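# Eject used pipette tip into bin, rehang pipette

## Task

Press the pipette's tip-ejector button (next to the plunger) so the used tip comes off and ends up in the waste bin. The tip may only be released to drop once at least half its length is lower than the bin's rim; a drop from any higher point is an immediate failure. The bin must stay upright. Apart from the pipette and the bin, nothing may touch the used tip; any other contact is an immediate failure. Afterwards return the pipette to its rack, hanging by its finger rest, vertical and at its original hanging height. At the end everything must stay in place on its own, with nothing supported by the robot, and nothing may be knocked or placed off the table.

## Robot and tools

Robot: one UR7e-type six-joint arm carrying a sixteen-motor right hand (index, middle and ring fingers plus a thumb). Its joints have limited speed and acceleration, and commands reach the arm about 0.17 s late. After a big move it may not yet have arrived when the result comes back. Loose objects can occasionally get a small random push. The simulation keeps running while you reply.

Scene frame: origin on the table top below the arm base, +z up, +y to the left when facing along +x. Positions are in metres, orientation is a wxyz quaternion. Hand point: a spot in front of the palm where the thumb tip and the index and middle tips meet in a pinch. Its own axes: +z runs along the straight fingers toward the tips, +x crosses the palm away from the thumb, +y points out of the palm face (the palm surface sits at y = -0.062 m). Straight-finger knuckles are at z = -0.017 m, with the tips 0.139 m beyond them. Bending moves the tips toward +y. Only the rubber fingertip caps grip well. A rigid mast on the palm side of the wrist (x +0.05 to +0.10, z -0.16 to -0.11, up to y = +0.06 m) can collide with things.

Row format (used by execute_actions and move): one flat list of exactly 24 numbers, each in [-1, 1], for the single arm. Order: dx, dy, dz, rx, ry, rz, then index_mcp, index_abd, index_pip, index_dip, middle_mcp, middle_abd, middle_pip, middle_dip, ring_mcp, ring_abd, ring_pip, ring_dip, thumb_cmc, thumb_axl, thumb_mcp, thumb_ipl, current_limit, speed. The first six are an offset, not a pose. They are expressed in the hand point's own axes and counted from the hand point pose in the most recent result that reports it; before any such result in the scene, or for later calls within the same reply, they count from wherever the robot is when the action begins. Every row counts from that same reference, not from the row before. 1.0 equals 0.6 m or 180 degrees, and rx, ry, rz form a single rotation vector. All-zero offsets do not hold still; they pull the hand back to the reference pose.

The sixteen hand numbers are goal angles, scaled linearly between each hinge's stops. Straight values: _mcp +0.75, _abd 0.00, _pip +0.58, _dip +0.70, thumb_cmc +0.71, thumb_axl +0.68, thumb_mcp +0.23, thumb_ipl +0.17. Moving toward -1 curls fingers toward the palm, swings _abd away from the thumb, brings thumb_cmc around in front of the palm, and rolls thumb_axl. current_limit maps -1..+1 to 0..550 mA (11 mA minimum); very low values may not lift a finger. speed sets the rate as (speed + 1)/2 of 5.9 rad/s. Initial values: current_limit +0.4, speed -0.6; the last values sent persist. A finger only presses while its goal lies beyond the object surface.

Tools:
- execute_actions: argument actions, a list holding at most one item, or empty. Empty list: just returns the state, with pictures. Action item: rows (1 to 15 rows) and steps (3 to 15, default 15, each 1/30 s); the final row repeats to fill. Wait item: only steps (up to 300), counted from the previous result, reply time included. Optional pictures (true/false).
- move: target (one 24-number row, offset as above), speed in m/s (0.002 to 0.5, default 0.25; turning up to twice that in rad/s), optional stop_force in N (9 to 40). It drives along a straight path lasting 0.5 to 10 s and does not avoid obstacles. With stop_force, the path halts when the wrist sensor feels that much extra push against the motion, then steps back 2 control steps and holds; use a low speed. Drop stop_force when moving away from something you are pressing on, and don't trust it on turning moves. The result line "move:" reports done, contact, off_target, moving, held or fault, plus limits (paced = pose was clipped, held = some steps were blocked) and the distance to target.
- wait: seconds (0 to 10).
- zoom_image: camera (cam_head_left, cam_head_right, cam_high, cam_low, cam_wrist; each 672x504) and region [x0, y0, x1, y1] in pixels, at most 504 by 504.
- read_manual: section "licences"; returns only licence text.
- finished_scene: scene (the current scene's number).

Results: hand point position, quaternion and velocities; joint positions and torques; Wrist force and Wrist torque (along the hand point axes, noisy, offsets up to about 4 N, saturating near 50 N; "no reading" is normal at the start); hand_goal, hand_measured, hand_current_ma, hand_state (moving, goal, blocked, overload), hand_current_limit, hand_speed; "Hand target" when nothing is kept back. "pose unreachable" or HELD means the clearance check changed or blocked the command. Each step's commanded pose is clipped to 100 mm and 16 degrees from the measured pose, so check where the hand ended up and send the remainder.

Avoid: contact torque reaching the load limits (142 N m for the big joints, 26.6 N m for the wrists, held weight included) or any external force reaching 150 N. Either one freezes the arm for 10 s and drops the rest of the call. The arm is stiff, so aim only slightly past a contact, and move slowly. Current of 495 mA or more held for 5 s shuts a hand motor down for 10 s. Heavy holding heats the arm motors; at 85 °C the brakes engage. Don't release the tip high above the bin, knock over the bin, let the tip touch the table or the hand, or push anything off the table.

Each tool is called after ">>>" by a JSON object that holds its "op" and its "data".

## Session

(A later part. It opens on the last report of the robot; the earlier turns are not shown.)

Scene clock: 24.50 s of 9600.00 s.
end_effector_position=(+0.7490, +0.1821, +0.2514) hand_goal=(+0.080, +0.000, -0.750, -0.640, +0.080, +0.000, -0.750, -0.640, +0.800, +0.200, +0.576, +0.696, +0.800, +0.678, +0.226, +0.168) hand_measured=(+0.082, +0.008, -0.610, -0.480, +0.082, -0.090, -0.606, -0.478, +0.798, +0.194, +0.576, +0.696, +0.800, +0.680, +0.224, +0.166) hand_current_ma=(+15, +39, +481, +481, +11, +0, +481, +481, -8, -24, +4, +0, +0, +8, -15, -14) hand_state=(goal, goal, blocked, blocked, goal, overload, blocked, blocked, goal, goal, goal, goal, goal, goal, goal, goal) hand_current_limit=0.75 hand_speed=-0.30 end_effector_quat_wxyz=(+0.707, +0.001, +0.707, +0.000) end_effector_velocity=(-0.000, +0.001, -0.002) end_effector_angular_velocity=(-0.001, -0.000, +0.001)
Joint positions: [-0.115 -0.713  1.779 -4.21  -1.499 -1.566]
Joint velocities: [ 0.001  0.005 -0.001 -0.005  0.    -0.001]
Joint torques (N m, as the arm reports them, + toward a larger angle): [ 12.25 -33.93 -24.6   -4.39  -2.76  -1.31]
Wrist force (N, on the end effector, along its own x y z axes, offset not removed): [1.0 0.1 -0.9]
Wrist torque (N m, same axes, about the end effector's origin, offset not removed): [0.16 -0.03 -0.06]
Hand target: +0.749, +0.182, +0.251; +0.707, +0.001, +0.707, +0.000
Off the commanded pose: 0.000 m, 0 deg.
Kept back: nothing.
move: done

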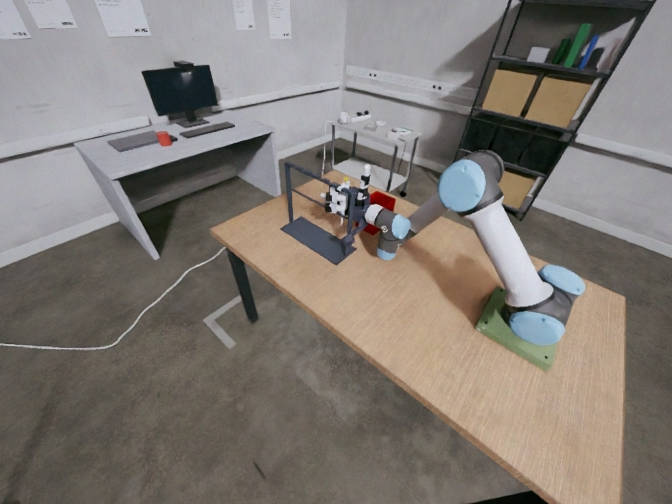

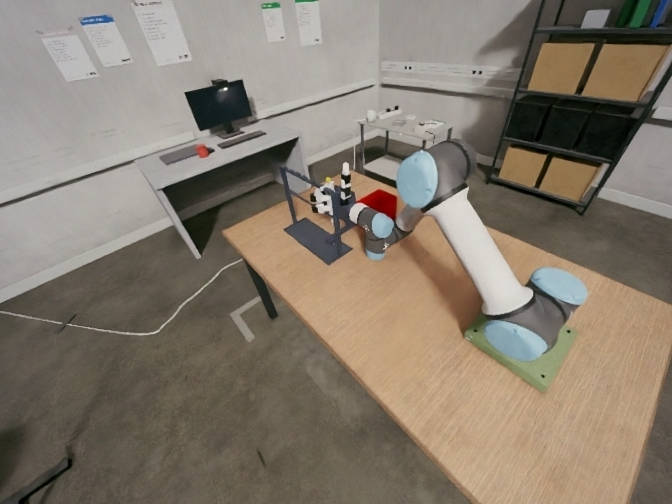

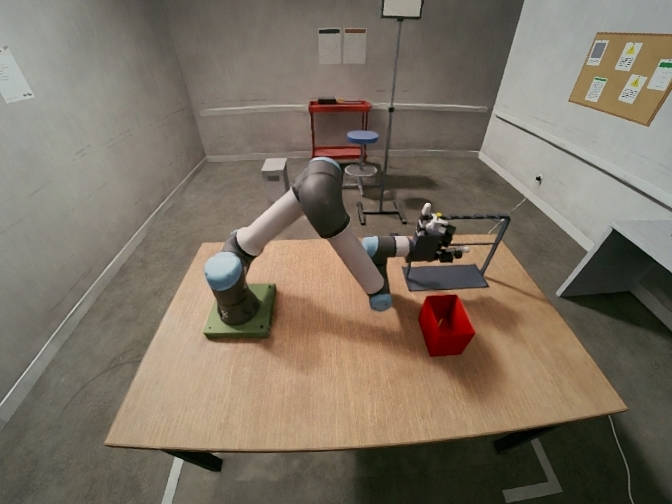

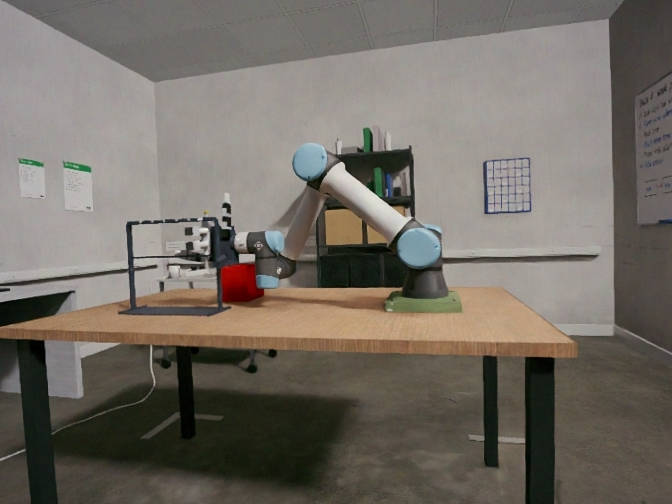

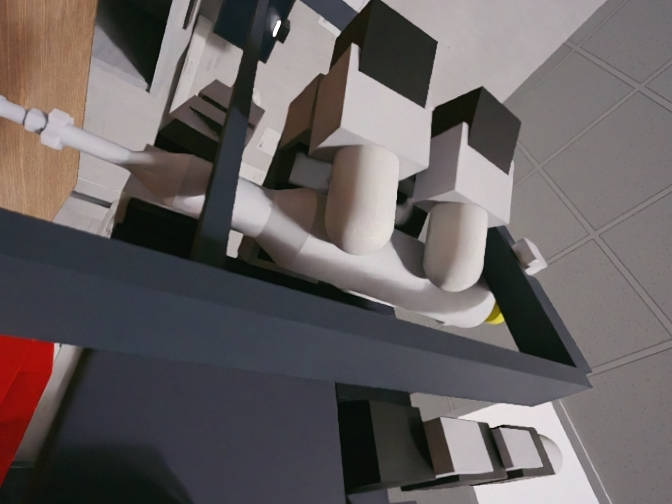

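>>> {"op": "execute_actions", "data": {"actions": [{"rows":[[0.002,0,0,0,0,0,0.08,0,-0.4,-0.2,0.08,0,-0.4,-0.2,0.8,0.2,0.576,0.696,0.8,0.678,0.226,0.168,0.5,-0.6]]}]}}

>>> {"op": "execute_actions", "data": {"actions": [{"rows":[[0,0,0,0,0,0,0.6,0,-0.3,0,0.6,0,-0.3,0,0.8,0.1,0.576,0.696,0.8,0.678,0.226,0.168,0.5,-0.4]]}]}}

>>> {"op": "execute_actions", "data": {"actions": [{"rows":[[0,-0.03,0,0,0,0,0.6,0,-0.3,0,0.6,0,-0.3,0,0.8,0.1,0.576,0.696,0.8,0.678,0.226,0.168,0.5,-0.4]]}], "pictures": true}}

>>> {"op": "zoom_image", "data": {"camera": "cam_head_left", "region": [315,165,385,235]}}

Scene clock: 25.03 s of 9600.00 s.
end_effector_position=(+0.7490, +0.1821, +0.2503) hand_goal=(+0.080, +0.000, -0.400, -0.200, +0.080, +0.000, -0.400, -0.200, +0.800, +0.200, +0.576, +0.696, +0.800, +0.678, +0.226, +0.168) hand_measured=(+0.082, +0.000, -0.410, -0.260, +0.082, -0.090, -0.406, -0.250, +0.798, +0.194, +0.576, +0.696, +0.800, +0.680, +0.224, +0.166) hand_current_ma=(+14, +0, -1, -55, +11, +0, -3, -53, -8, -24, +4, +0, +0, +8, -15, -14) hand_state=(goal, goal, moving, moving, goal, overload, moving, moving, goal, goal, goal, goal, goal, goal, goal, goal) hand_current_limit=0.50 hand_speed=-0.60 end_effector_quat_wxyz=(+0.707, +0.001, +0.707, +0.000) end_effector_velocity=(-0.001, +0.001, -0.001) end_effector_angular_velocity=(-0.001, +0.001, +0.001)
Joint positions: [-0.115 -0.71   1.779 -4.212 -1.499 -1.566]
Joint velocities: [ 0.001  0.001  0.002 -0.001  0.    -0.001]
Joint torques (N m, as the arm reports them, + toward a larger angle): [ 12.53 -33.89 -24.63  -4.12  -2.65  -0.94]
Wrist force (N, on the end effector, along its own x y z axes, offset not removed): [1.6 -0.9 -1.6]
Wrist torque (N m, same axes, about the end effector's origin, offset not removed): [0.12 -0.13 0.02]
Steps of this call (steps 1 to 4: nothing new was sent; steps 5 to 16: the first 12 steps of this action). Readings (end_effector_position | what the end effector reports):
5: (+0.7490, +0.1821, +0.2511) | hand_goal=(+0.080, +0.000, -0.400, -0.200, +0.080, +0.000, -0.400, -0.200, +0.800, +0.200, +0.576, +0.696, +0.800, +0.678, +0.226, +0.168) hand_measured=(+0.082, +0.008, -0.610, -0.480, +0.082, -0.090, -0.606, -0.478, +0.798, +0.194, +0.576, +0.696, +0.800, +0.680, +0.224, +0.166) hand_current_ma=(+15, +39, +481, +481, +11, +0, +481, +481, -8, -24, +4, +0, +0, +8, -15, -14) hand_state=(goal, goal, moving, moving, goal, overload, moving, moving, goal, goal, goal, goal, goal, goal, goal, goal) hand_current_limit=0.50 hand_speed=-0.60
6: (+0.7490, +0.1821, +0.2510) | hand_goal=(+0.080, +0.000, -0.400, -0.200, +0.080, +0.000, -0.400, -0.200, +0.800, +0.200, +0.576, +0.696, +0.800, +0.678, +0.226, +0.168) hand_measured=(+0.082, +0.008, -0.610, -0.480, +0.082, -0.090, -0.606, -0.478, +0.798, +0.194, +0.576, +0.696, +0.800, +0.680, +0.224, +0.166) hand_current_ma=(+15, +39, +283, +283, +11, +0, +272, +270, -8, -24, +4, +0, +0, +8, -15, -14) hand_state=(goal, goal, moving, moving, goal, overload, moving, moving, goal, goal, goal, goal, goal, goal, goal, goal) hand_current_limit=0.50 hand_speed=-0.60
8: (+0.7490, +0.1821, +0.2507) | hand_goal=(+0.080, +0.000, -0.400, -0.200, +0.080, +0.000, -0.400, -0.200, +0.800, +0.200, +0.576, +0.696, +0.800, +0.678, +0.226, +0.168) hand_measured=(+0.082, +0.008, -0.602, -0.474, +0.082, -0.090, -0.598, -0.470, +0.798, +0.194, +0.576, +0.696, +0.800, +0.680, +0.224, +0.166) hand_current_ma=(+15, +28, +13, +7, +11, +0, -7, -8, -8, -24, +4, +0, +0, +8, -15, -14) hand_state=(goal, moving, moving, moving, goal, overload, moving, moving, goal, goal, goal, goal, goal, goal, goal, goal) hand_current_limit=0.50 hand_speed=-0.60
12: (+0.7490, +0.1821, +0.2504) | hand_goal=(+0.080, +0.000, -0.400, -0.200, +0.080, +0.000, -0.400, -0.200, +0.800, +0.200, +0.576, +0.696, +0.800, +0.678, +0.226, +0.168) hand_measured=(+0.082, +0.002, -0.518, -0.388, +0.082, -0.090, -0.508, -0.380, +0.798, +0.194, +0.576, +0.696, +0.800, +0.680, +0.224, +0.166) hand_current_ma=(+14, +3, -57, -56, +11, +0, -53, -54, -8, -24, +4, +0, +0, +8, -15, -14) hand_state=(goal, goal, moving, moving, goal, overload, moving, moving, goal, goal, goal, goal, goal, goal, goal, goal) hand_current_limit=0.50 hand_speed=-0.60
16: the state above

Scene clock: 25.53 s of 9600.00 s.
end_effector_position=(+0.7490, +0.1821, +0.2502) hand_goal=(+0.600, +0.000, -0.300, +0.000, +0.600, +0.000, -0.300, +0.000, +0.800, +0.100, +0.576, +0.696, +0.800, +0.678, +0.226, +0.168) hand_measured=(+0.480, +0.000, -0.302, -0.002, +0.476, -0.102, -0.302, -0.002, +0.798, +0.098, +0.576, +0.696, +0.800, +0.680, +0.224, +0.166) hand_current_ma=(-68, -3, -14, -14, -79, +0, -12, -13, -8, -13, +4, +0, +0, +8, -15, -14) hand_state=(moving, goal, goal, goal, moving, overload, goal, goal, goal, goal, goal, goal, goal, goal, goal, goal) hand_current_limit=0.50 hand_speed=-0.40 end_effector_quat_wxyz=(+0.707, +0.001, +0.707, +0.000) end_effector_velocity=(-0.000, +0.001, +0.000) end_effector_angular_velocity=(-0.001, -0.001, +0.001)
Joint positions: [-0.115 -0.71   1.779 -4.212 -1.499 -1.566]
Joint velocities: [ 0.001 -0.     0.    -0.001  0.001 -0.001]
Joint torques (N m, as the arm reports them, + toward a larger angle): [ 11.27 -34.87 -24.79  -3.61  -2.61  -1.14]
Wrist force (N, on the end effector, along its own x y z axes, offset not removed): [-0.1 -0.6 -0.5]
Wrist torque (N m, same axes, about the end effector's origin, offset not removed): [0.05 0.08 -0.06]
Off your previous action's commanded pose: 0.000 m, 0 deg at its last step (step 3 of this call).
Steps of this call (steps 1 to 3: the last 3 steps of your previous action; steps 4 to 15: the first 12 steps of this action, its rows measured from where the robot was after step 3). Readings (end_effector_position | what the end effector reports):
3: (+0.7490, +0.1821, +0.2503) | hand_goal=(+0.080, +0.000, -0.400, -0.200, +0.080, +0.000, -0.400, -0.200, +0.800, +0.200, +0.576, +0.696, +0.800, +0.678, +0.226, +0.168) hand_measured=(+0.082, +0.000, -0.402, -0.204, +0.082, -0.090, -0.402, -0.204, +0.798, +0.194, +0.576, +0.696, +0.800, +0.680, +0.224, +0.166) hand_current_ma=(+14, +0, -14, -8, +11, +0, -12, -10, -8, -24, +4, +0, +0, +8, -15, -14) hand_state=(goal, goal, goal, moving, goal, overload, goal, moving, goal, goal, goal, goal, goal, goal, goal, goal) hand_current_limit=0.50 hand_speed=-0.60
4: (+0.7490, +0.1821, +0.2502) | hand_goal=(+0.600, +0.000, -0.300, +0.000, +0.600, +0.000, -0.300, +0.000, +0.800, +0.100, +0.576, +0.696, +0.800, +0.678, +0.226, +0.168) hand_measured=(+0.082, +0.000, -0.402, -0.204, +0.082, -0.090, -0.402, -0.202, +0.798, +0.194, +0.576, +0.696, +0.800, +0.680, +0.224, +0.166) hand_current_ma=(+14, +0, -14, -13, +11, +0, -12, -13, -8, -24, +4, +0, +0, +8, -15, -14) hand_state=(moving, goal, moving, moving, moving, overload, moving, moving, goal, moving, goal, goal, goal, goal, goal, goal) hand_current_limit=0.50 hand_speed=-0.40
5: (+0.7490, +0.1821, +0.2502) | hand_goal=(+0.600, +0.000, -0.300, +0.000, +0.600, +0.000, -0.300, +0.000, +0.800, +0.100, +0.576, +0.696, +0.800, +0.678, +0.226, +0.168) hand_measured=(+0.088, +0.000, -0.396, -0.196, +0.086, -0.090, -0.396, -0.194, +0.798, +0.186, +0.576, +0.696, +0.800, +0.680, +0.224, +0.166) hand_current_ma=(-133, +0, -122, -109, -147, +0, -116, -106, -8, +85, +4, +0, +0, +8, -15, -14) hand_state=(moving, goal, moving, moving, moving, overload, moving, moving, goal, moving, goal, goal, goal, goal, goal, goal) hand_current_limit=0.50 hand_speed=-0.40
7: (+0.7490, +0.1821, +0.2502) | hand_goal=(+0.600, +0.000, -0.300, +0.000, +0.600, +0.000, -0.300, +0.000, +0.800, +0.100, +0.576, +0.696, +0.800, +0.678, +0.226, +0.168) hand_measured=(+0.152, +0.000, -0.330, -0.124, +0.150, -0.090, -0.330, -0.126, +0.798, +0.116, +0.576, +0.696, +0.800, +0.680, +0.224, +0.166) hand_current_ma=(-67, -1, -10, -76, -76, +0, -15, -74, -8, -40, +4, +0, +0, +8, -15, -14) hand_state=(moving, goal, moving, moving, moving, overload, moving, moving, goal, moving, goal, goal, goal, goal, goal, goal) hand_current_limit=0.50 hand_speed=-0.40
11: (+0.7490, +0.1821, +0.2502) | hand_goal=(+0.600, +0.000, -0.300, +0.000, +0.600, +0.000, -0.300, +0.000, +0.800, +0.100, +0.576, +0.696, +0.800, +0.678, +0.226, +0.168) hand_measured=(+0.314, +0.000, -0.302, -0.006, +0.310, -0.096, -0.302, -0.006, +0.798, +0.098, +0.576, +0.696, +0.800, +0.680, +0.224, +0.166) hand_current_ma=(-67, -2, -13, -6, -78, +0, -12, -5, -8, -13, +4, +0, +0, +8, -15, -14) hand_state=(moving, goal, goal, moving, moving, overload, goal, moving, goal, goal, goal, goal, goal, goal, goal, goal) hand_current_limit=0.50 hand_speed=-0.40
15: the state above

Scene clock: 26.03 s of 9600.00 s.
end_effector_position=(+0.7490, +0.1654, +0.2502) hand_goal=(+0.600, +0.000, -0.300, +0.000, +0.600, +0.000, -0.300, +0.000, +0.800, +0.100, +0.576, +0.696, +0.800, +0.678, +0.226, +0.168) hand_measured=(+0.598, +0.000, -0.302, -0.002, +0.598, -0.126, -0.302, -0.002, +0.798, +0.098, +0.576, +0.696, +0.800, +0.680, +0.224, +0.166) hand_current_ma=(-10, -3, -12, -14, -12, +0, -11, -13, -9, -13, +4, +0, +0, +8, -15, -14) hand_state=(goal, goal, goal, goal, goal, overload, goal, goal, goal, goal, goal, goal, goal, goal, goal, goal) hand_current_limit=0.50 hand_speed=-0.40 end_effector_quat_wxyz=(+0.707, +0.001, +0.707, +0.000) end_effector_velocity=(-0.001, -0.010, -0.001) end_effector_angular_velocity=(-0.001, +0.003, +0.001)
Joint positions: [-0.148 -0.713  1.788 -4.218 -1.467 -1.566]
Joint velocities: [-0.019 -0.002  0.007 -0.002  0.021 -0.001]
Joint torques (N m, as the arm reports them, + toward a larger angle): [ -8.43 -51.12  -3.29  -4.23   2.12   1.44]
Wrist force (N, on the end effector, along its own x y z axes, offset not removed): [0.2 -0.7 -1.7]
Wrist torque (N m, same axes, about the end effector's origin, offset not removed): [0.14 0.09 -0.05]
Off your previous action's commanded pose: 0.000 m, 0 deg at its last step (step 3 of this call).
Steps of this call (steps 1 to 3: the last 3 steps of your previous action; steps 4 to 15: the first 12 steps of this action, its rows measured from where the robot was after step 3). Readings (end_effector_position | what the end effector reports):
3: (+0.7490, +0.1821, +0.2502) | hand_goal=(+0.600, +0.000, -0.300, +0.000, +0.600, +0.000, -0.300, +0.000, +0.800, +0.100, +0.576, +0.696, +0.800, +0.678, +0.226, +0.168) hand_measured=(+0.586, +0.000, -0.302, -0.002, +0.584, -0.106, -0.302, -0.002, +0.798, +0.098, +0.576, +0.696, +0.800, +0.680, +0.224, +0.166) hand_current_ma=(+18, -3, -11, -14, +21, +0, -9, -13, -8, -13, +4, +0, +0, +8, -15, -14) hand_state=(moving, goal, goal, goal, moving, overload, goal, goal, goal, goal, goal, goal, goal, goal, goal, goal) hand_current_limit=0.50 hand_speed=-0.40
4: (+0.7490, +0.1820, +0.2503) | hand_goal=(+0.600, +0.000, -0.300, +0.000, +0.600, +0.000, -0.300, +0.000, +0.800, +0.100, +0.576, +0.696, +0.800, +0.678, +0.226, +0.168) hand_measured=(+0.596, +0.000, -0.302, -0.002, +0.594, -0.108, -0.302, -0.002, +0.798, +0.098, +0.576, +0.696, +0.800, +0.680, +0.224, +0.166) hand_current_ma=(-1, -3, -12, -14, +2, +0, -11, -13, -8, -13, +4, +0, +0, +8, -15, -14) hand_state=(moving, goal, goal, goal, moving, overload, goal, goal, goal, goal, goal, goal, goal, goal, goal, goal) hand_current_limit=0.50 hand_speed=-0.40
5: (+0.7490, +0.1802, +0.2502) | hand_goal=(+0.600, +0.000, -0.300, +0.000, +0.600, +0.000, -0.300, +0.000, +0.800, +0.100, +0.576, +0.696, +0.800, +0.678, +0.226, +0.168) hand_measured=(+0.598, +0.000, -0.302, -0.002, +0.598, -0.110, -0.302, -0.002, +0.798, +0.098, +0.576, +0.696, +0.800, +0.680, +0.224, +0.166) hand_current_ma=(-10, -3, -12, -14, -10, +0, -11, -13, -8, -13, +4, +0, +0, +8, -15, -14) hand_state=(moving, goal, goal, goal, moving, overload, goal, goal, goal, goal, goal, goal, goal, goal, goal, goal) hand_current_limit=0.50 hand_speed=-0.40
7: (+0.7492, +0.1742, +0.2502) | hand_goal=(+0.600, +0.000, -0.300, +0.000, +0.600, +0.000, -0.300, +0.000, +0.800, +0.100, +0.576, +0.696, +0.800, +0.678, +0.226, +0.168) hand_measured=(+0.598, +0.000, -0.302, -0.002, +0.598, -0.112, -0.302, -0.002, +0.798, +0.098, +0.576, +0.696, +0.800, +0.680, +0.224, +0.166) hand_current_ma=(-11, -3, -12, -14, -12, +0, -11, -13, -9, -13, +4, +0, +0, +8, -15, -14) hand_state=(goal, goal, goal, goal, goal, overload, goal, goal, goal, goal, goal, goal, goal, goal, goal, goal) hand_current_limit=0.50 hand_speed=-0.40
11: (+0.7491, +0.1677, +0.2501) | hand_goal=(+0.600, +0.000, -0.300, +0.000, +0.600, +0.000, -0.300, +0.000, +0.800, +0.100, +0.576, +0.696, +0.800, +0.678, +0.226, +0.168) hand_measured=(+0.598, +0.000, -0.302, -0.002, +0.598, -0.120, -0.302, -0.002, +0.798, +0.098, +0.576, +0.696, +0.800, +0.680, +0.224, +0.166) hand_current_ma=(-10, -3, -12, -14, -12, +0, -11, -13, -9, -13, +4, +0, +0, +8, -15, -14) hand_state=(goal, goal, goal, goal, goal, overload, goal, goal, goal, goal, goal, goal, goal, goal, goal, goal) hand_current_limit=0.50 hand_speed=-0.40
15: the state above

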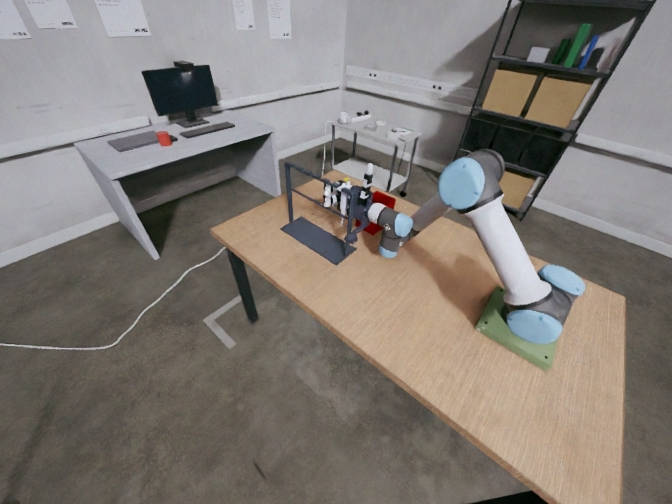

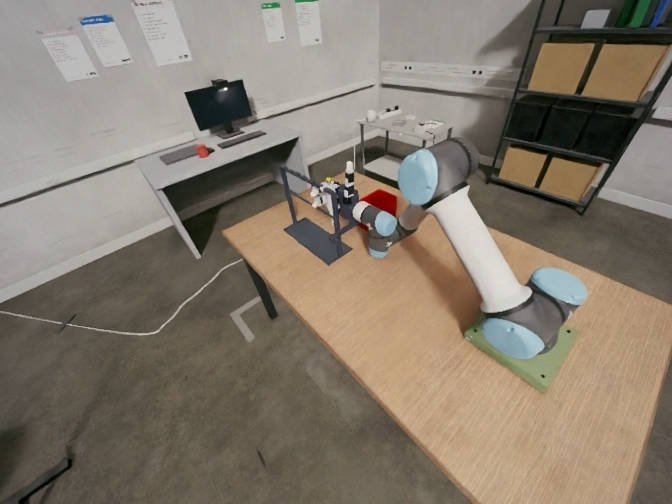

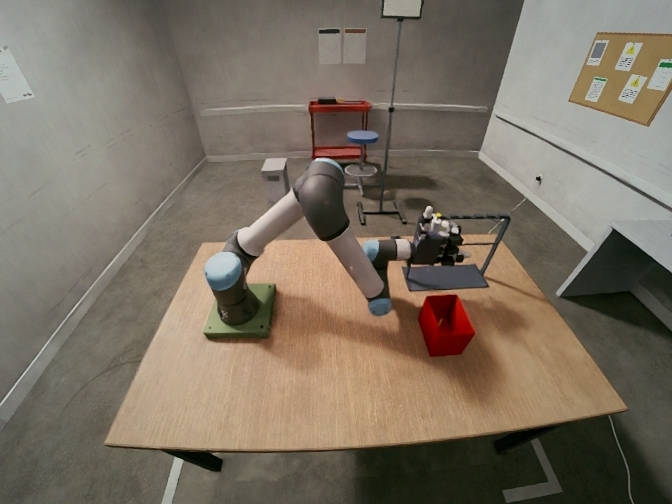

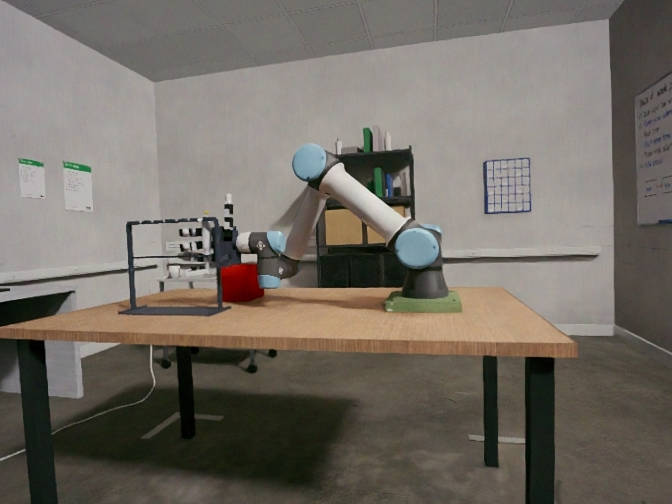

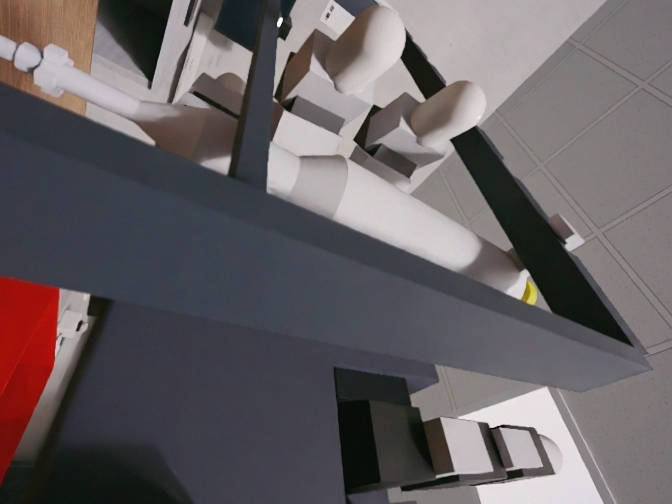

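Region (315, 165, 385, 235) of cam_head_left's 672x504 image, scaled by 7.200, with more detail than that image has.

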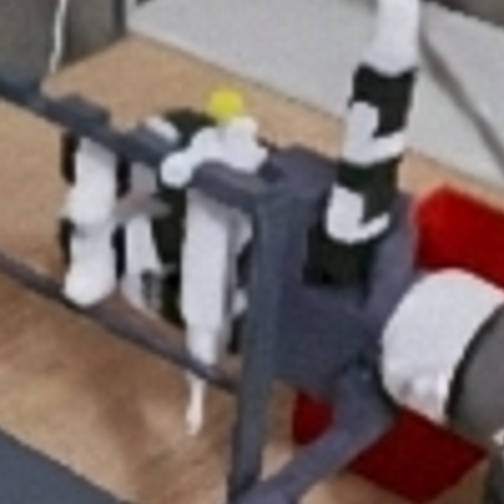

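>>> {"op": "move", "data": {"target": [-0.008,-0.11,0,0,0,0,0.6,0,-0.3,0,0.6,0,-0.3,0,0.8,0.1,0.576,0.696,0.8,0.678,0.226,0.168,0.5,-0.4], "speed": 0.1}}

>>> {"op": "zoom_image", "data": {"camera": "cam_head_left", "region": [315,165,385,235]}}

Scene clock: 32.63 s of 9600.00 s.
end_effector_position=(+0.7490, +0.0994, +0.2550) hand_goal=(+0.600, +0.000, -0.300, +0.000, +0.600, +0.000, -0.300, +0.000, +0.800, +0.100, +0.576, +0.696, +0.800, +0.678, +0.226, +0.168) hand_measured=(+0.598, +0.000, -0.302, -0.002, +0.598, -0.376, -0.302, -0.002, +0.798, +0.098, +0.576, +0.696, +0.800, +0.680, +0.224, +0.166) hand_current_ma=(-10, -3, -12, -14, -12, +0, -9, -13, -9, -13, +4, +0, +0, +8, -15, -14) hand_state=(goal, goal, goal, goal, goal, overload, goal, goal, goal, goal, goal, goal, goal, goal, goal, goal) hand_current_limit=0.50 hand_speed=-0.40 end_effector_quat_wxyz=(+0.707, +0.001, +0.707, +0.000) end_effector_velocity=(+0.000, +0.000, +0.000) end_effector_angular_velocity=(+0.000, +0.000, +0.001)
Joint positions: [-0.277 -0.73   1.809 -4.222 -1.338 -1.566]
Joint velocities: [ 0.    -0.    -0.     0.001  0.     0.   ]
Joint torques (N m, as the arm reports them, + toward a larger angle): [ -9.61 -50.92  -3.16  -0.2    2.24  -1.51]
Wrist force (N, on the end effector, along its own x y z axes, offset not removed): [0.1 -0.2 -1.3]
Wrist torque (N m, same axes, about the end effector's origin, offset not removed): [0.17 0.13 -0.02]
Hand target: +0.749, +0.099, +0.255; +0.707, +0.001, +0.707, +0.000
Off your previous action's commanded pose: 0.001 m, 0 deg at its last step (step 3 of this call).
Off the commanded pose: 0.000 m, 0 deg.
Kept back: nothing.
move: done
The robot had not come to rest in time, so this move's path started while it was still moving.

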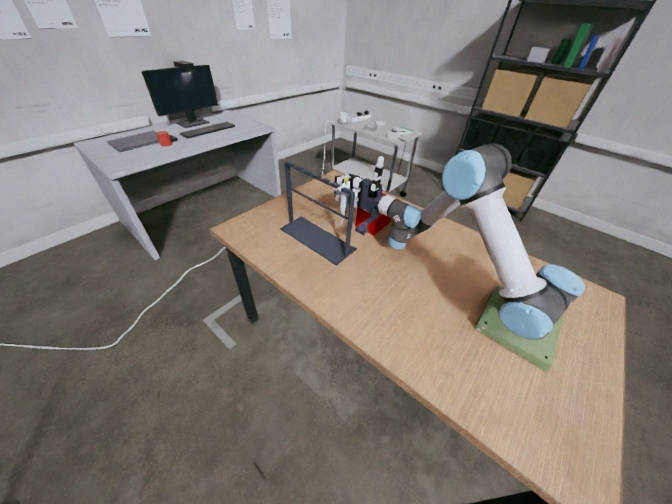

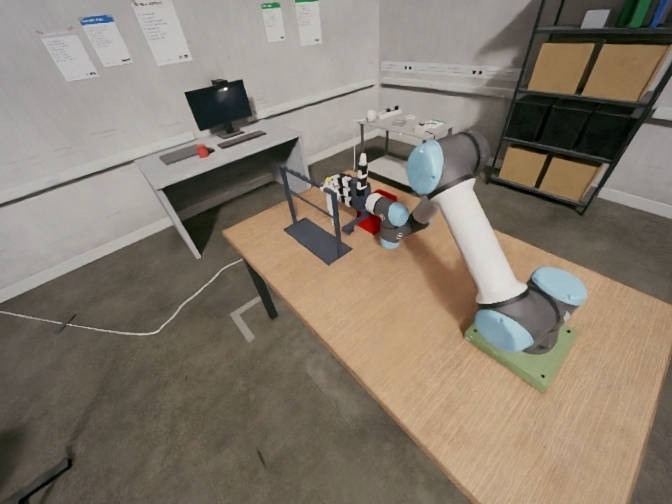

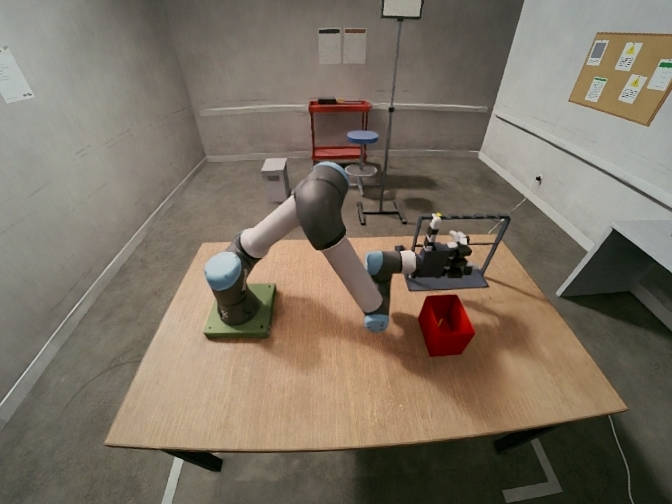

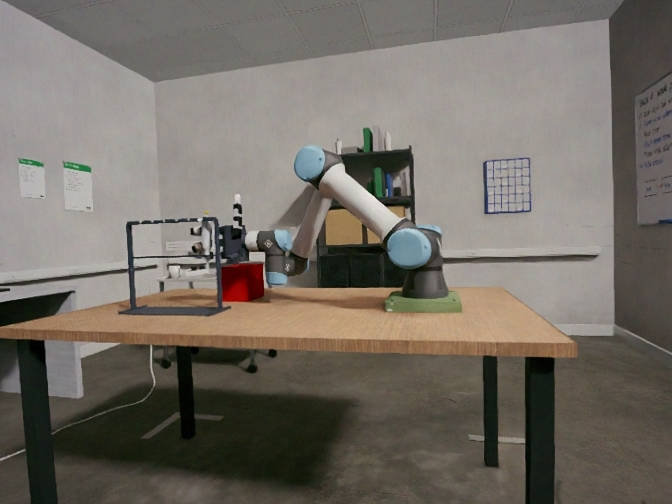

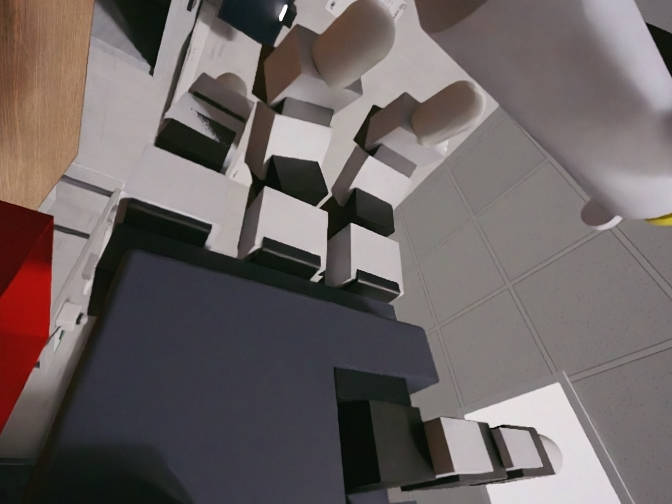

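Region (315, 165, 385, 235) of cam_head_left's 672x504 image, scaled by 7.200, with more detail than that image has.

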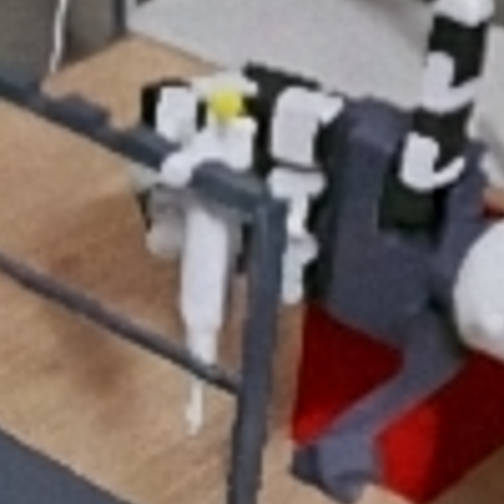

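>>> {"op": "finished_scene", "data": {"scene": 2}}

The scene is finished: the task was done.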